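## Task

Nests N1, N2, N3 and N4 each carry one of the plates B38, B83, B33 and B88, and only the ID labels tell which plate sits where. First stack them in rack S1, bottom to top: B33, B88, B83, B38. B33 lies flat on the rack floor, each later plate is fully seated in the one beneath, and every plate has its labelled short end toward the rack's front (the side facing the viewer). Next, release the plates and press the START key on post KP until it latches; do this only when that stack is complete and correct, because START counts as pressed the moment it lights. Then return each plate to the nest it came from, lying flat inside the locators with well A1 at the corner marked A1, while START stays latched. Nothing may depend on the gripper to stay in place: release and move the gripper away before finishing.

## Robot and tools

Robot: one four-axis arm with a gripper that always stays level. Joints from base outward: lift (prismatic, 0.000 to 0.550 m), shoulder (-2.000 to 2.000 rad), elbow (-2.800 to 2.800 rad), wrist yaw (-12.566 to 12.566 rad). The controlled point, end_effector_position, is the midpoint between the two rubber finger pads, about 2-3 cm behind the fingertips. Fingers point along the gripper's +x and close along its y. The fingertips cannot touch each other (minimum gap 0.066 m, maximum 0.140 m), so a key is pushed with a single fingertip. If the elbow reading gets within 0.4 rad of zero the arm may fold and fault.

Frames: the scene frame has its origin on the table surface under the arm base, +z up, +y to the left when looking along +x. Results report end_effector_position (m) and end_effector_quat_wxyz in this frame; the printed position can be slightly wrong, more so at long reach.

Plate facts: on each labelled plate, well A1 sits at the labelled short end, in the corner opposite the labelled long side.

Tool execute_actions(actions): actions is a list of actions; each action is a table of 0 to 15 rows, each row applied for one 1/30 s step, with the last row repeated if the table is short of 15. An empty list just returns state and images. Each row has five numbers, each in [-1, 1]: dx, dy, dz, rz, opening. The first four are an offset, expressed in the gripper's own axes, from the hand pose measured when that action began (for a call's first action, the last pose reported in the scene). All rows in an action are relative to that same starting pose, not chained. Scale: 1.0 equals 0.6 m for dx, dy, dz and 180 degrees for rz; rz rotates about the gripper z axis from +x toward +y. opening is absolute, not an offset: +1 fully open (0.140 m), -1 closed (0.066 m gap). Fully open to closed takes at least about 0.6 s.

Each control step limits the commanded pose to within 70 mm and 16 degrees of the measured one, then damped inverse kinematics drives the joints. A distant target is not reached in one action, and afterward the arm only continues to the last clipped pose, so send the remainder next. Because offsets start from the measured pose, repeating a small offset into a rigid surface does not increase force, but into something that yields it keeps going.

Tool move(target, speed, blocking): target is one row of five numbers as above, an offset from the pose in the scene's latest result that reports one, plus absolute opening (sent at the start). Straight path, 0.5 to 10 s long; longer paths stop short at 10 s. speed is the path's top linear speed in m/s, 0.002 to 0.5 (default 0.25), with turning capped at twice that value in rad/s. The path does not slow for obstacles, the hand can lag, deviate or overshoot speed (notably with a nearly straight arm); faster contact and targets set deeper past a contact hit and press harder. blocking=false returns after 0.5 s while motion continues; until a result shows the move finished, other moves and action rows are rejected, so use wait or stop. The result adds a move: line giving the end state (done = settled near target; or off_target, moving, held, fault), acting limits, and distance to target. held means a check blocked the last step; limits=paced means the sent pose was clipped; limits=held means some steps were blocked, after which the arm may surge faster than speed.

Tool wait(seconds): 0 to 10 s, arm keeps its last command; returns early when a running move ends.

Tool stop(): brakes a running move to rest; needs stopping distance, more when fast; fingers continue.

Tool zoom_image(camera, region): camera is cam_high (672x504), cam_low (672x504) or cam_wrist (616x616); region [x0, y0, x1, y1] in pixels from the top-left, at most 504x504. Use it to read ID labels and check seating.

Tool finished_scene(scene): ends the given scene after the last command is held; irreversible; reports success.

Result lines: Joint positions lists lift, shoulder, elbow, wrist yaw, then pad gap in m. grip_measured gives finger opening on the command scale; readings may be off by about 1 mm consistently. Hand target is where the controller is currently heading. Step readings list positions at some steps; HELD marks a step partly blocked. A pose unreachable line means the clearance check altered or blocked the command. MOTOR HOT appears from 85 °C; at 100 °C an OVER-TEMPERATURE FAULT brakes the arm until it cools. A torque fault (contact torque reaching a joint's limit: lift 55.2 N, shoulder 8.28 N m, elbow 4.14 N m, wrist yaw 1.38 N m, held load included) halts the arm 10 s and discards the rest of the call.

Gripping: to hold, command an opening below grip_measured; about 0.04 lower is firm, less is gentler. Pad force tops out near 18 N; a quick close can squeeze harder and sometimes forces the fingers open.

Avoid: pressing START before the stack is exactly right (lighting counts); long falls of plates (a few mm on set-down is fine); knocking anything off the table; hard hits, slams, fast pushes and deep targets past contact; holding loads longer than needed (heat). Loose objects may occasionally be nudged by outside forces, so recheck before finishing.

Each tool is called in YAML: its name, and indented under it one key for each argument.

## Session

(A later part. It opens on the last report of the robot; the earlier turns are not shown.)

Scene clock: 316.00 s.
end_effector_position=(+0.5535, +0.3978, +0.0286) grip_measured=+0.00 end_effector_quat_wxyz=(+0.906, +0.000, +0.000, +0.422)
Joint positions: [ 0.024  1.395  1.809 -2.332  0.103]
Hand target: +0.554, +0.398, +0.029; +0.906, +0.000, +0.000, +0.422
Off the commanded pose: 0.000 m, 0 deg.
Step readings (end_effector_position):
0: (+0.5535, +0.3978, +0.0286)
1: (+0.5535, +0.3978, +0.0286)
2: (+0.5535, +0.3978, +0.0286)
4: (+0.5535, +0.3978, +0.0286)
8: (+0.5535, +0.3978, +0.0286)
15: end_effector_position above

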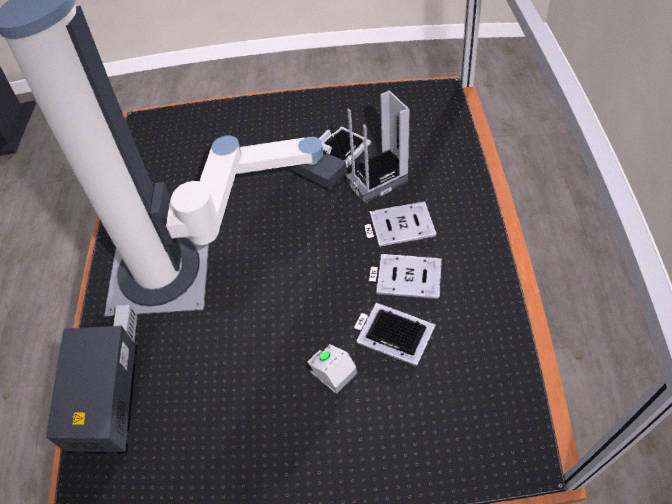

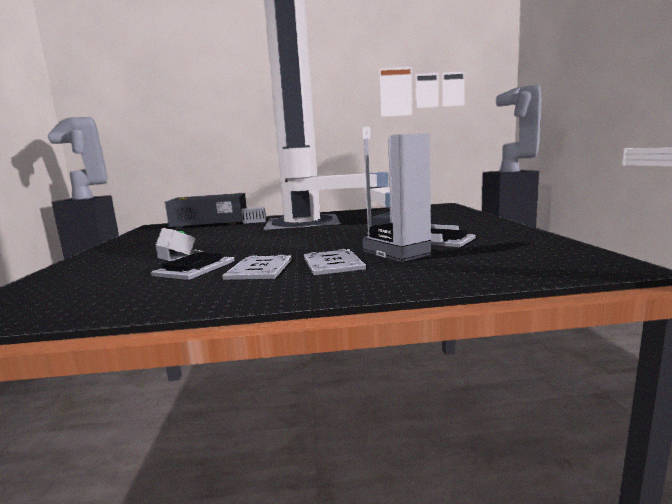

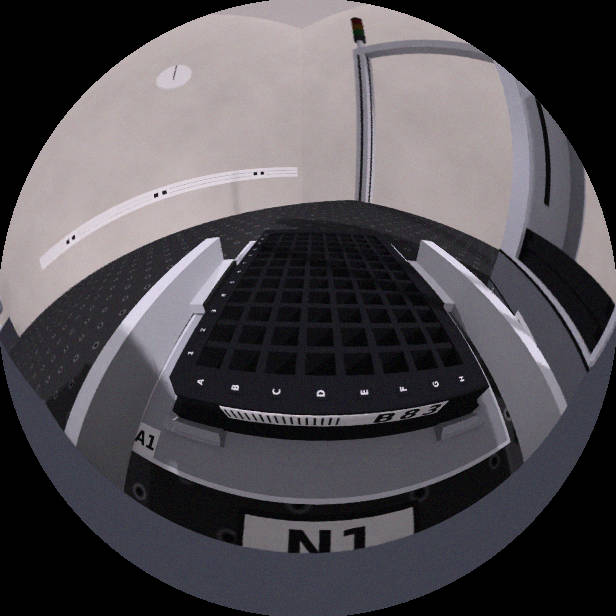

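execute_actions:
  actions:
    - [[0,0.0006,0,0,-0.4]]
    - [[0,0,0,0,-0.43],[0,0,0,0,-0.44],[0,0,0,0,-0.45],[0,0,0,0,-0.47],[0,0,0,0,-0.5]]

move:
  target: [0,0,0.4202,0,-0.5]
  speed: 0.15

move:
  target: [-0.226,-0.5475,0,-0.2165,-0.5]

move:
  target: [0,0,-0.4675,0,-0.5]
  speed: 0.2

move:
  target: [0,0,-0.0237,0,-0.5]
  speed: 0.012

Scene clock: 328.43 s.
end_effector_position=(+0.6650, +0.2498, +0.0713) grip_measured=-0.45 end_effector_quat_wxyz=(+0.967, +0.000, +0.000, +0.255)
Joint positions: [ 0.066  1.061  1.813 -2.358  0.086]
Hand target: +0.665, +0.250, +0.071; +0.967, +0.000, +0.000, +0.255
Off the commanded pose: 0.000 m, 0 deg.
Step readings (end_effector_position; steps 1 to 15: 1st action; 16 to 30: 2nd action):
0: (+0.6652, +0.2494, +0.0713)
1: (+0.6652, +0.2494, +0.0713)
2: (+0.6650, +0.2497, +0.0713)
4: (+0.6650, +0.2497, +0.0713)
8: (+0.6650, +0.2497, +0.0713)
15: (+0.6650, +0.2497, +0.0713)
16: (+0.6650, +0.2497, +0.0713)
17: (+0.6650, +0.2498, +0.0713)
19: (+0.6650, +0.2498, +0.0713)
23: (+0.6650, +0.2498, +0.0713)
30: end_effector_position above

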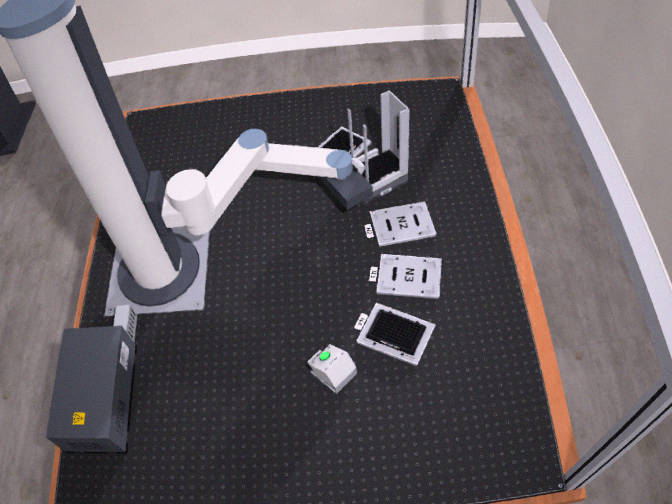

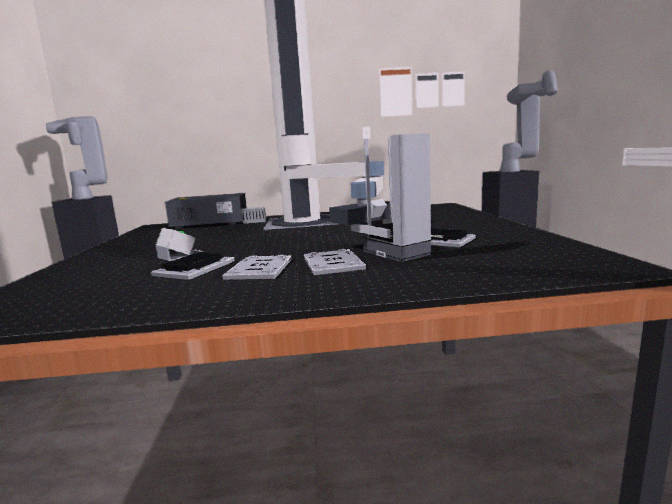

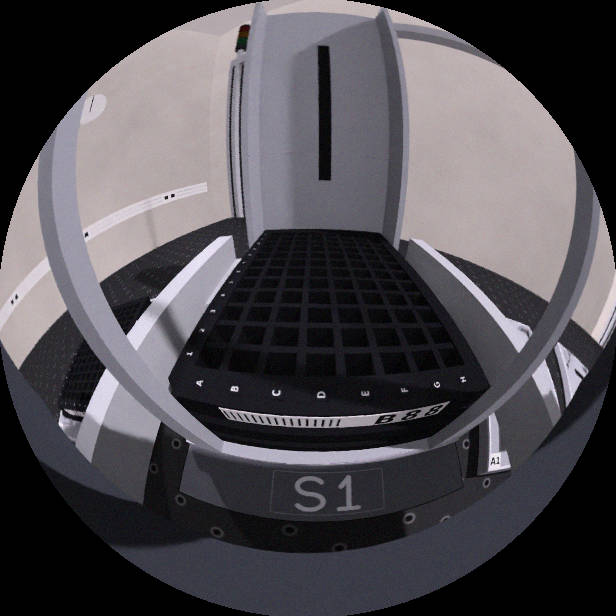

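Scene clock: 330.47 s.
end_effector_position=(+0.6650, +0.2498, +0.3234) grip_measured=-0.45 end_effector_quat_wxyz=(+0.967, +0.000, +0.000, +0.255)
Joint positions: [ 0.318  1.061  1.813 -2.358  0.086]
Hand target: +0.665, +0.250, +0.323; +0.967, +0.000, +0.000, +0.255
Off the commanded pose: 0.000 m, 0 deg.
move: done

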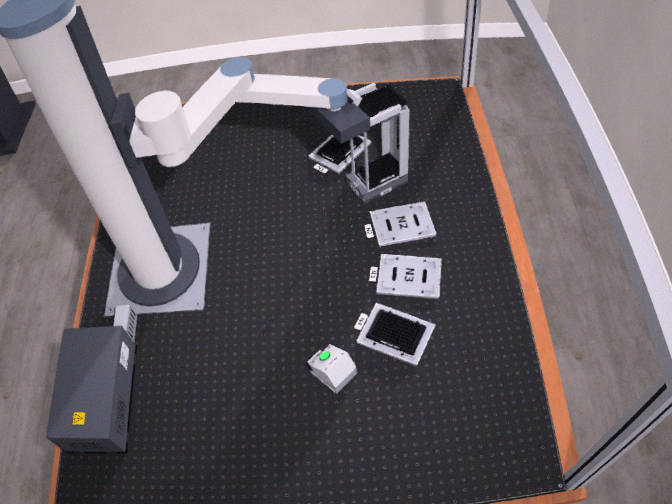

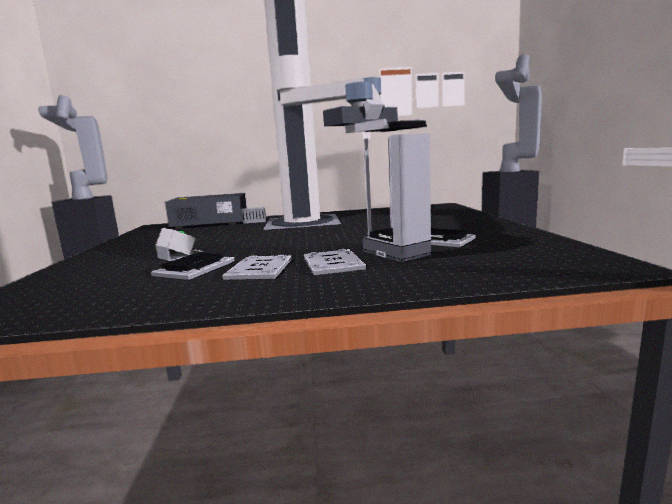

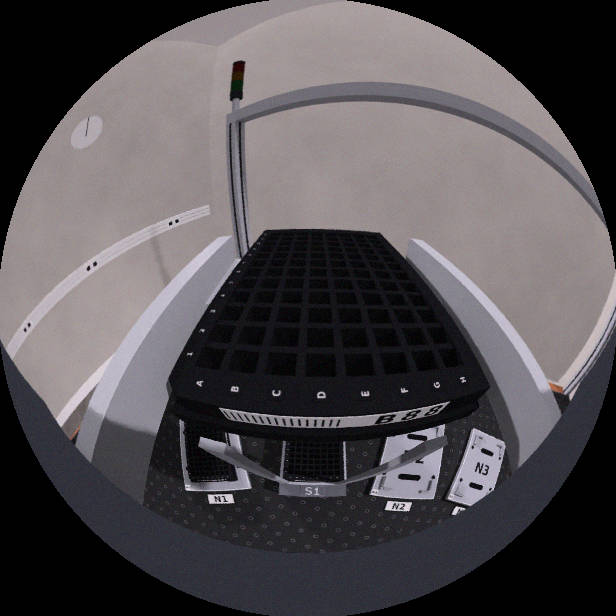

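Scene clock: 332.27 s.
end_effector_position=(+0.7088, -0.1031, +0.3234) grip_measured=-0.45 end_effector_quat_wxyz=(+0.997, +0.000, +0.000, -0.082)
Joint positions: [ 0.318  0.422  1.773 -2.36   0.086]
Hand target: +0.709, -0.103, +0.323; +0.997, +0.000, +0.000, -0.082
Off the commanded pose: 0.000 m, 0 deg.
move: done

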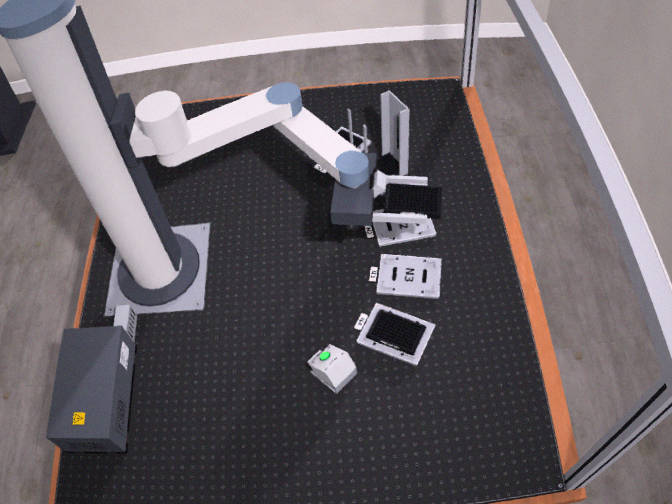

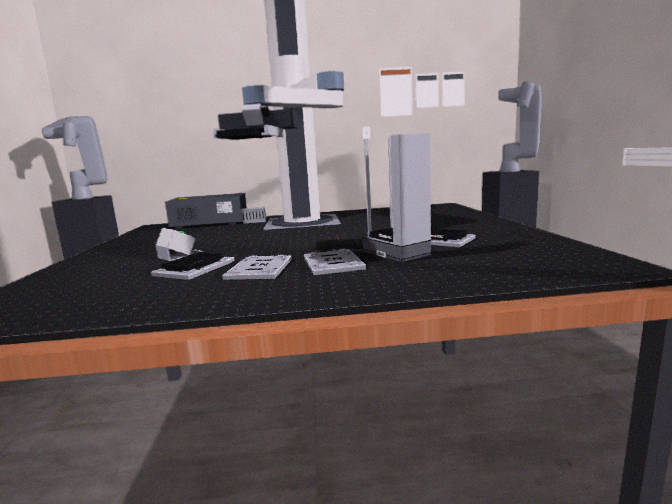

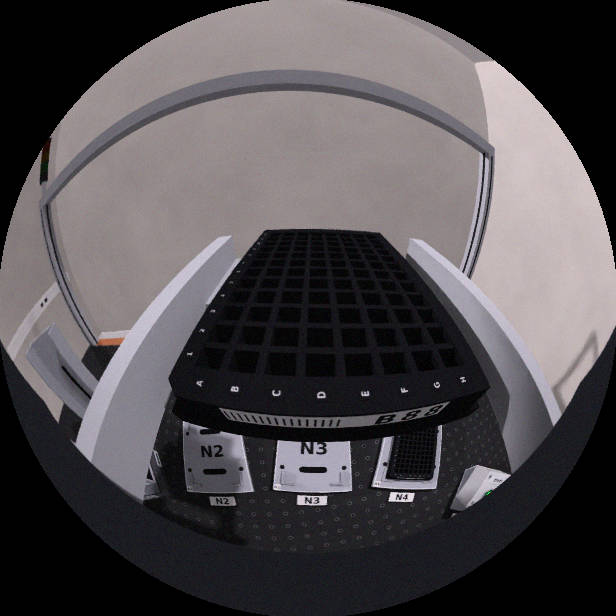

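Scene clock: 334.07 s.
end_effector_position=(+0.7088, -0.1031, +0.0429) grip_measured=-0.45 end_effector_quat_wxyz=(+0.997, +0.000, +0.000, -0.082)
Joint positions: [ 0.038  0.422  1.773 -2.36   0.086]
Hand target: +0.709, -0.103, +0.043; +0.997, +0.000, +0.000, -0.082
Off the commanded pose: 0.000 m, 0 deg.
move: done

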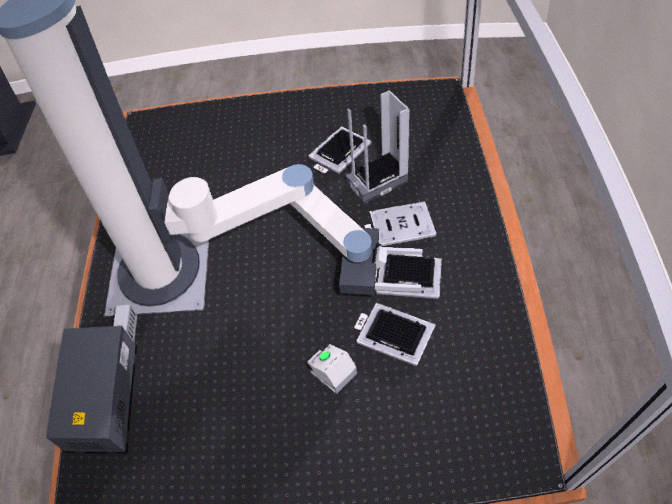

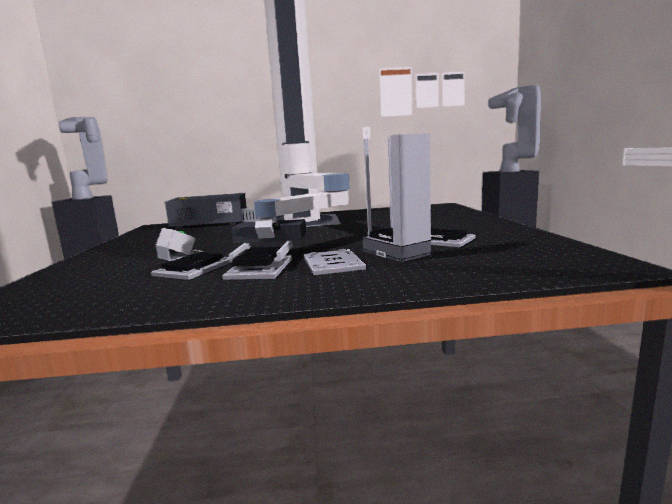

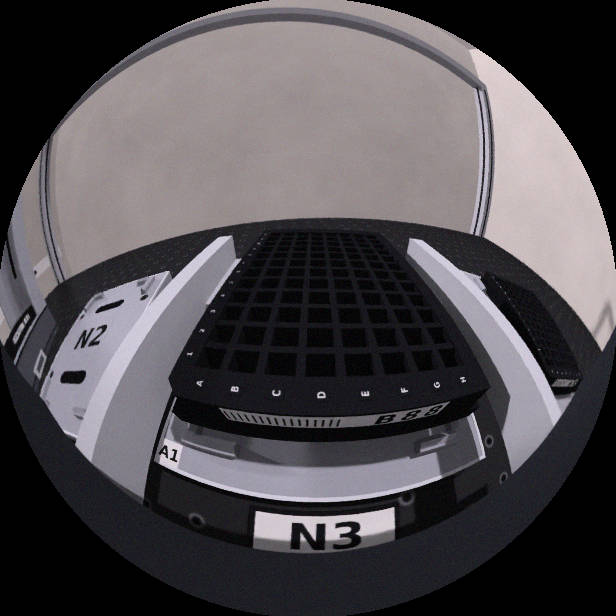

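Scene clock: 335.47 s.
end_effector_position=(+0.7088, -0.1031, +0.0286) grip_measured=-0.45 end_effector_quat_wxyz=(+0.997, +0.000, +0.000, -0.082)
Joint positions: [ 0.024  0.422  1.773 -2.36   0.086]
Hand target: +0.709, -0.103, +0.029; +0.997, +0.000, +0.000, -0.082
Off the commanded pose: 0.000 m, 0 deg.
move: done

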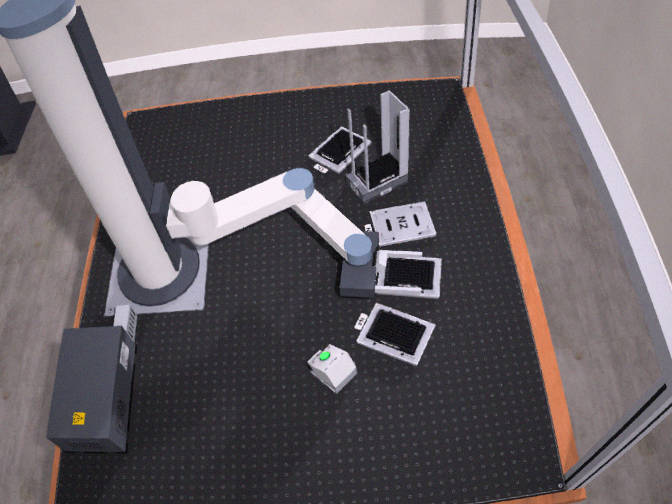

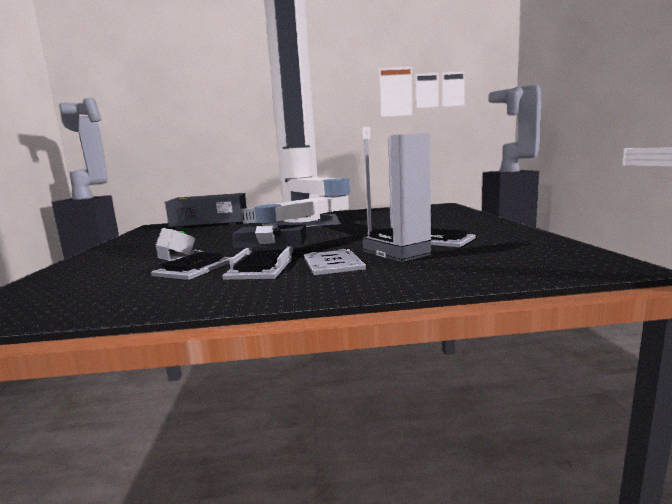

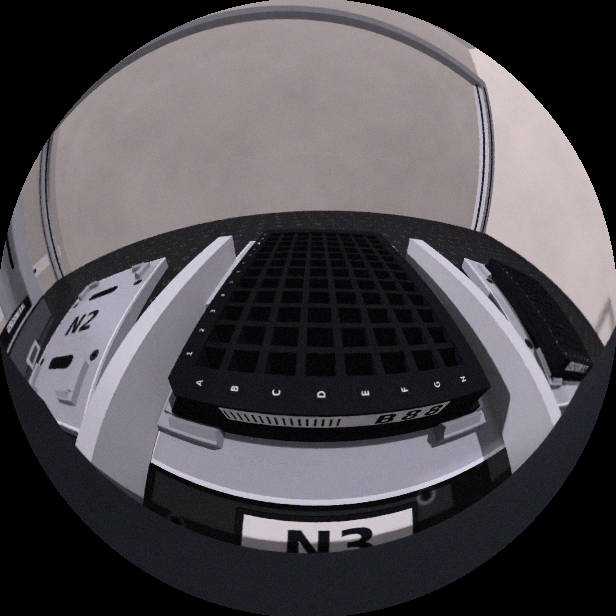

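execute_actions:
  actions:
    - [[0,0,0,0,0]]

move:
  target: [0,0,0.05,0,0]
  speed: 0.1

move:
  target: [-0.3784,0.3979,0.008,0.2163,0]
  speed: 0.2

move:
  target: [0.27,0,-0.0085,0,0]
  speed: 0.15

Scene clock: 344.00 s.
end_effector_position=(+0.7088, -0.1031, +0.0286) grip_measured=+0.00 end_effector_quat_wxyz=(+0.997, +0.000, +0.000, -0.082)
Joint positions: [ 0.024  0.422  1.773 -2.36   0.103]
Hand target: +0.709, -0.103, +0.029; +0.997, +0.000, +0.000, -0.082
Off the commanded pose: 0.000 m, 0 deg.
Step readings (end_effector_position):
0: (+0.7088, -0.1031, +0.0286)
1: (+0.7088, -0.1031, +0.0286)
2: (+0.7088, -0.1031, +0.0286)
4: (+0.7088, -0.1031, +0.0286)
8: (+0.7088, -0.1031, +0.0286)
15: end_effector_position above

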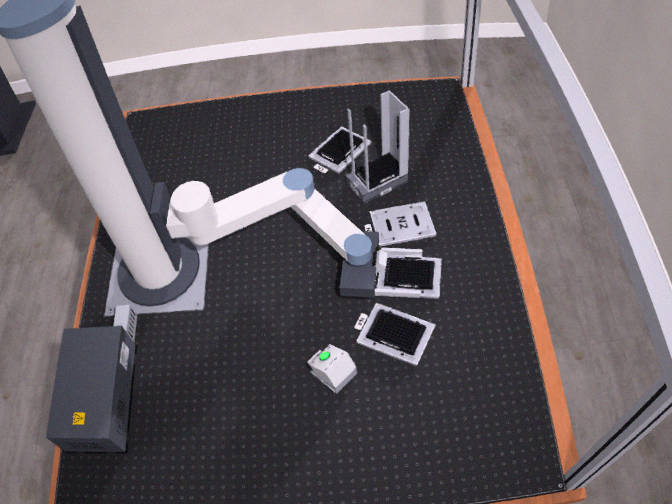

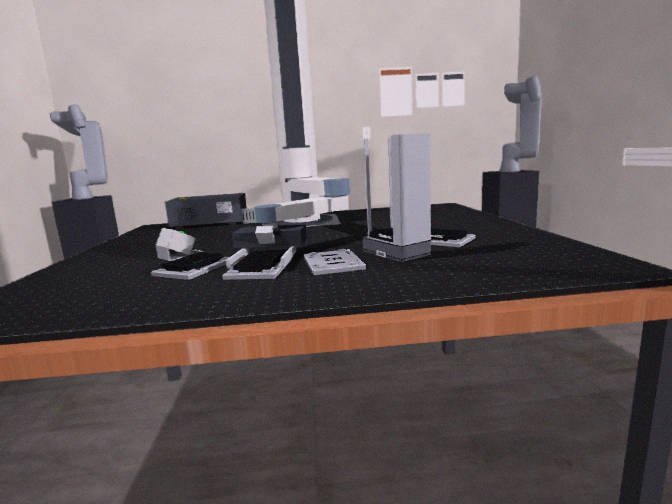

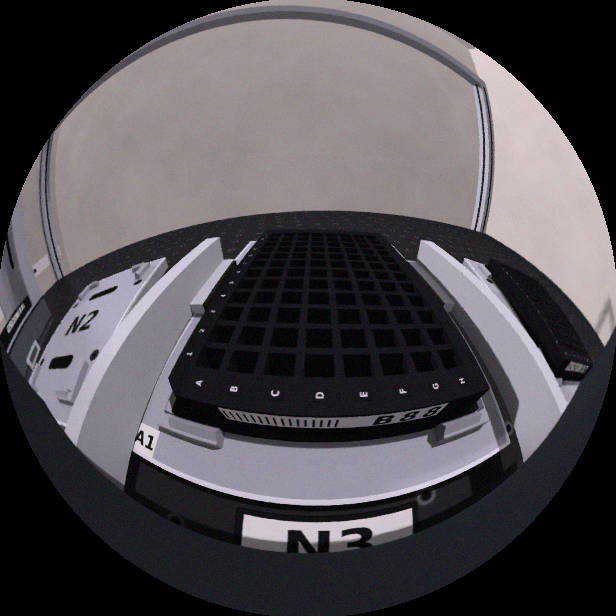

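Scene clock: 344.73 s.
end_effector_position=(+0.7088, -0.1031, +0.0587) grip_measured=+0.00 end_effector_quat_wxyz=(+0.997, +0.000, +0.000, -0.082)
Joint positions: [ 0.054  0.422  1.773 -2.36   0.103]
Hand target: +0.709, -0.103, +0.059; +0.997, +0.000, +0.000, -0.082
Off the commanded pose: 0.000 m, 0 deg.
move: done

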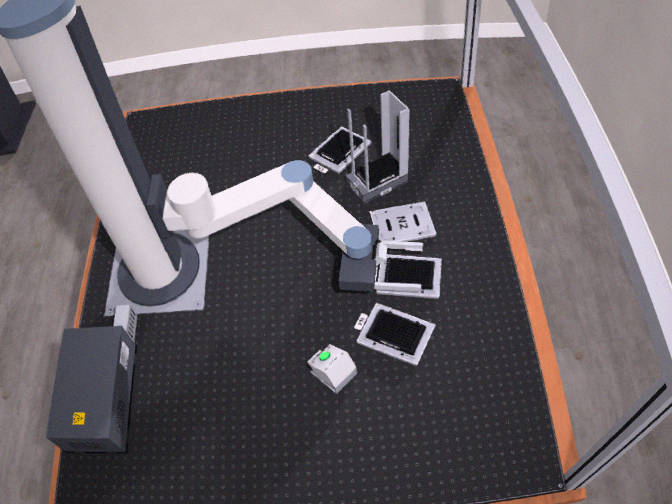

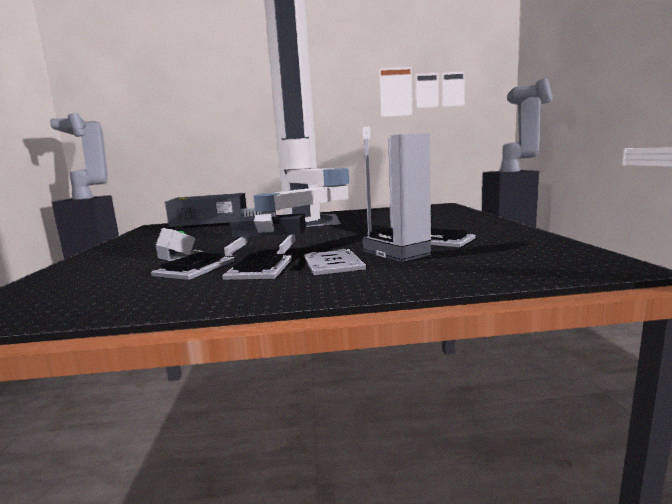

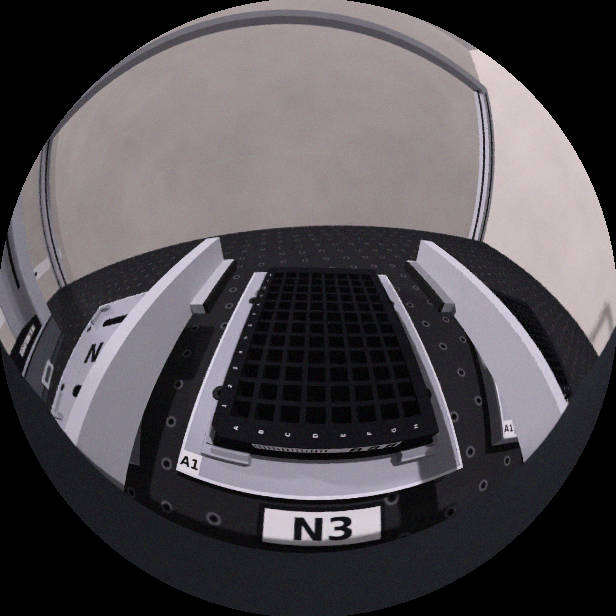

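Scene clock: 346.80 s.
end_effector_position=(+0.5241, +0.1699, +0.0634) grip_measured=+0.00 end_effector_quat_wxyz=(+0.967, +0.000, +0.000, +0.255)
Joint positions: [ 0.058  1.354  0.986 -1.824  0.103]
Hand target: +0.524, +0.170, +0.063; +0.967, +0.000, +0.000, +0.255
Off the commanded pose: 0.000 m, 0 deg.
move: done

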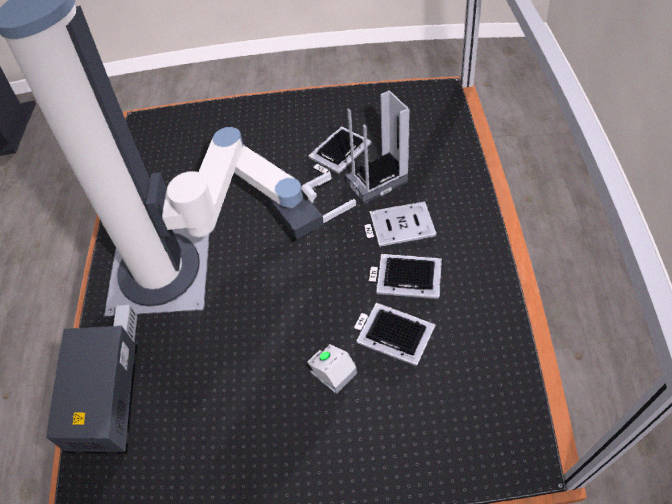

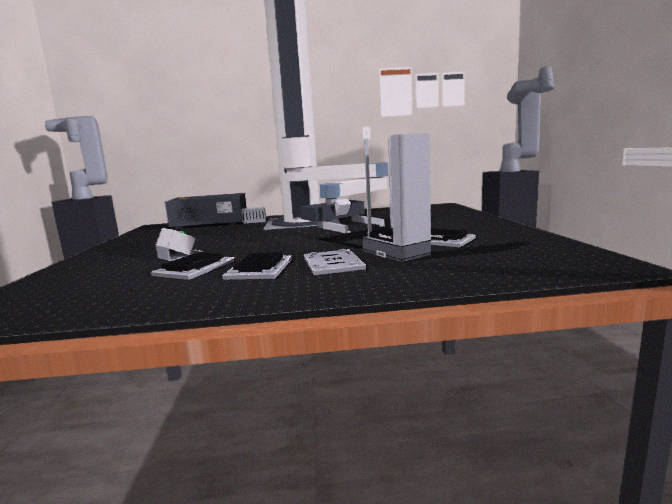

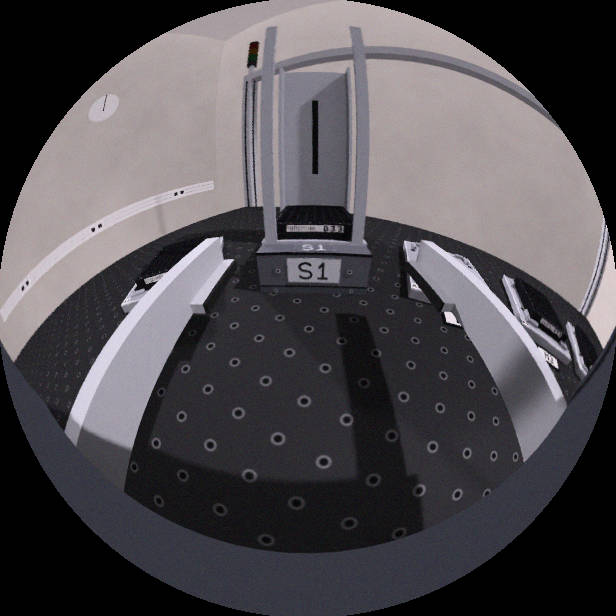

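Scene clock: 348.23 s.
end_effector_position=(+0.6650, +0.2497, +0.0583) grip_measured=+0.00 end_effector_quat_wxyz=(+0.967, +0.000, +0.000, +0.255)
Joint positions: [ 0.053  1.06   1.813 -2.358  0.103]
Hand target: +0.665, +0.250, +0.058; +0.967, +0.000, +0.000, +0.255
Off the commanded pose: 0.000 m, 0 deg.
move: done

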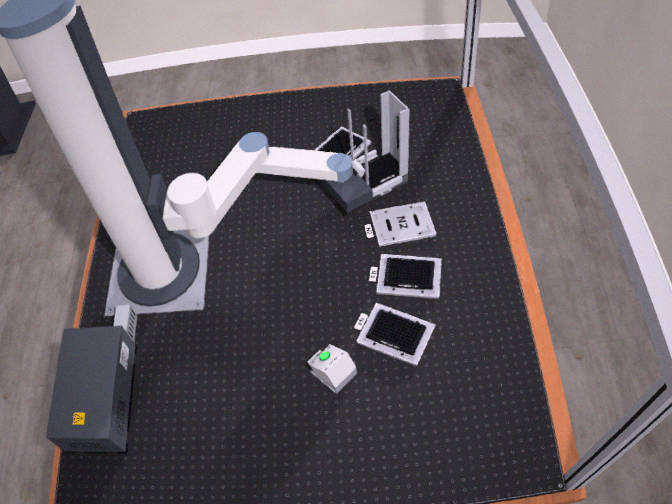

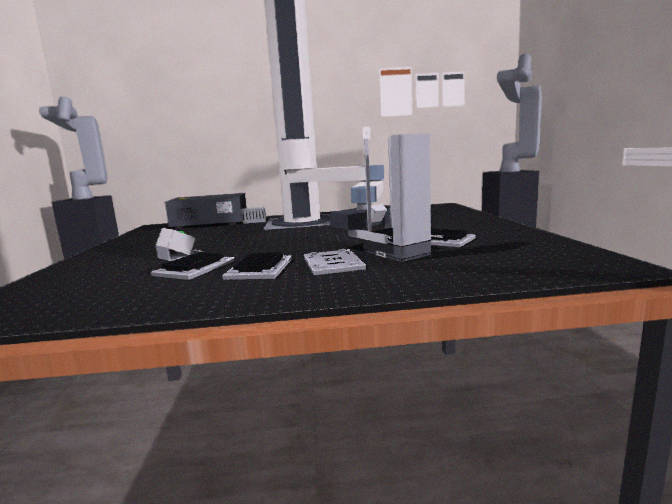

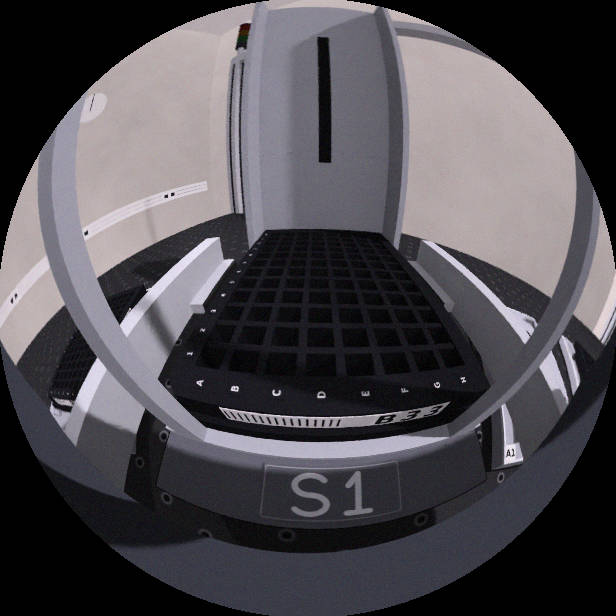

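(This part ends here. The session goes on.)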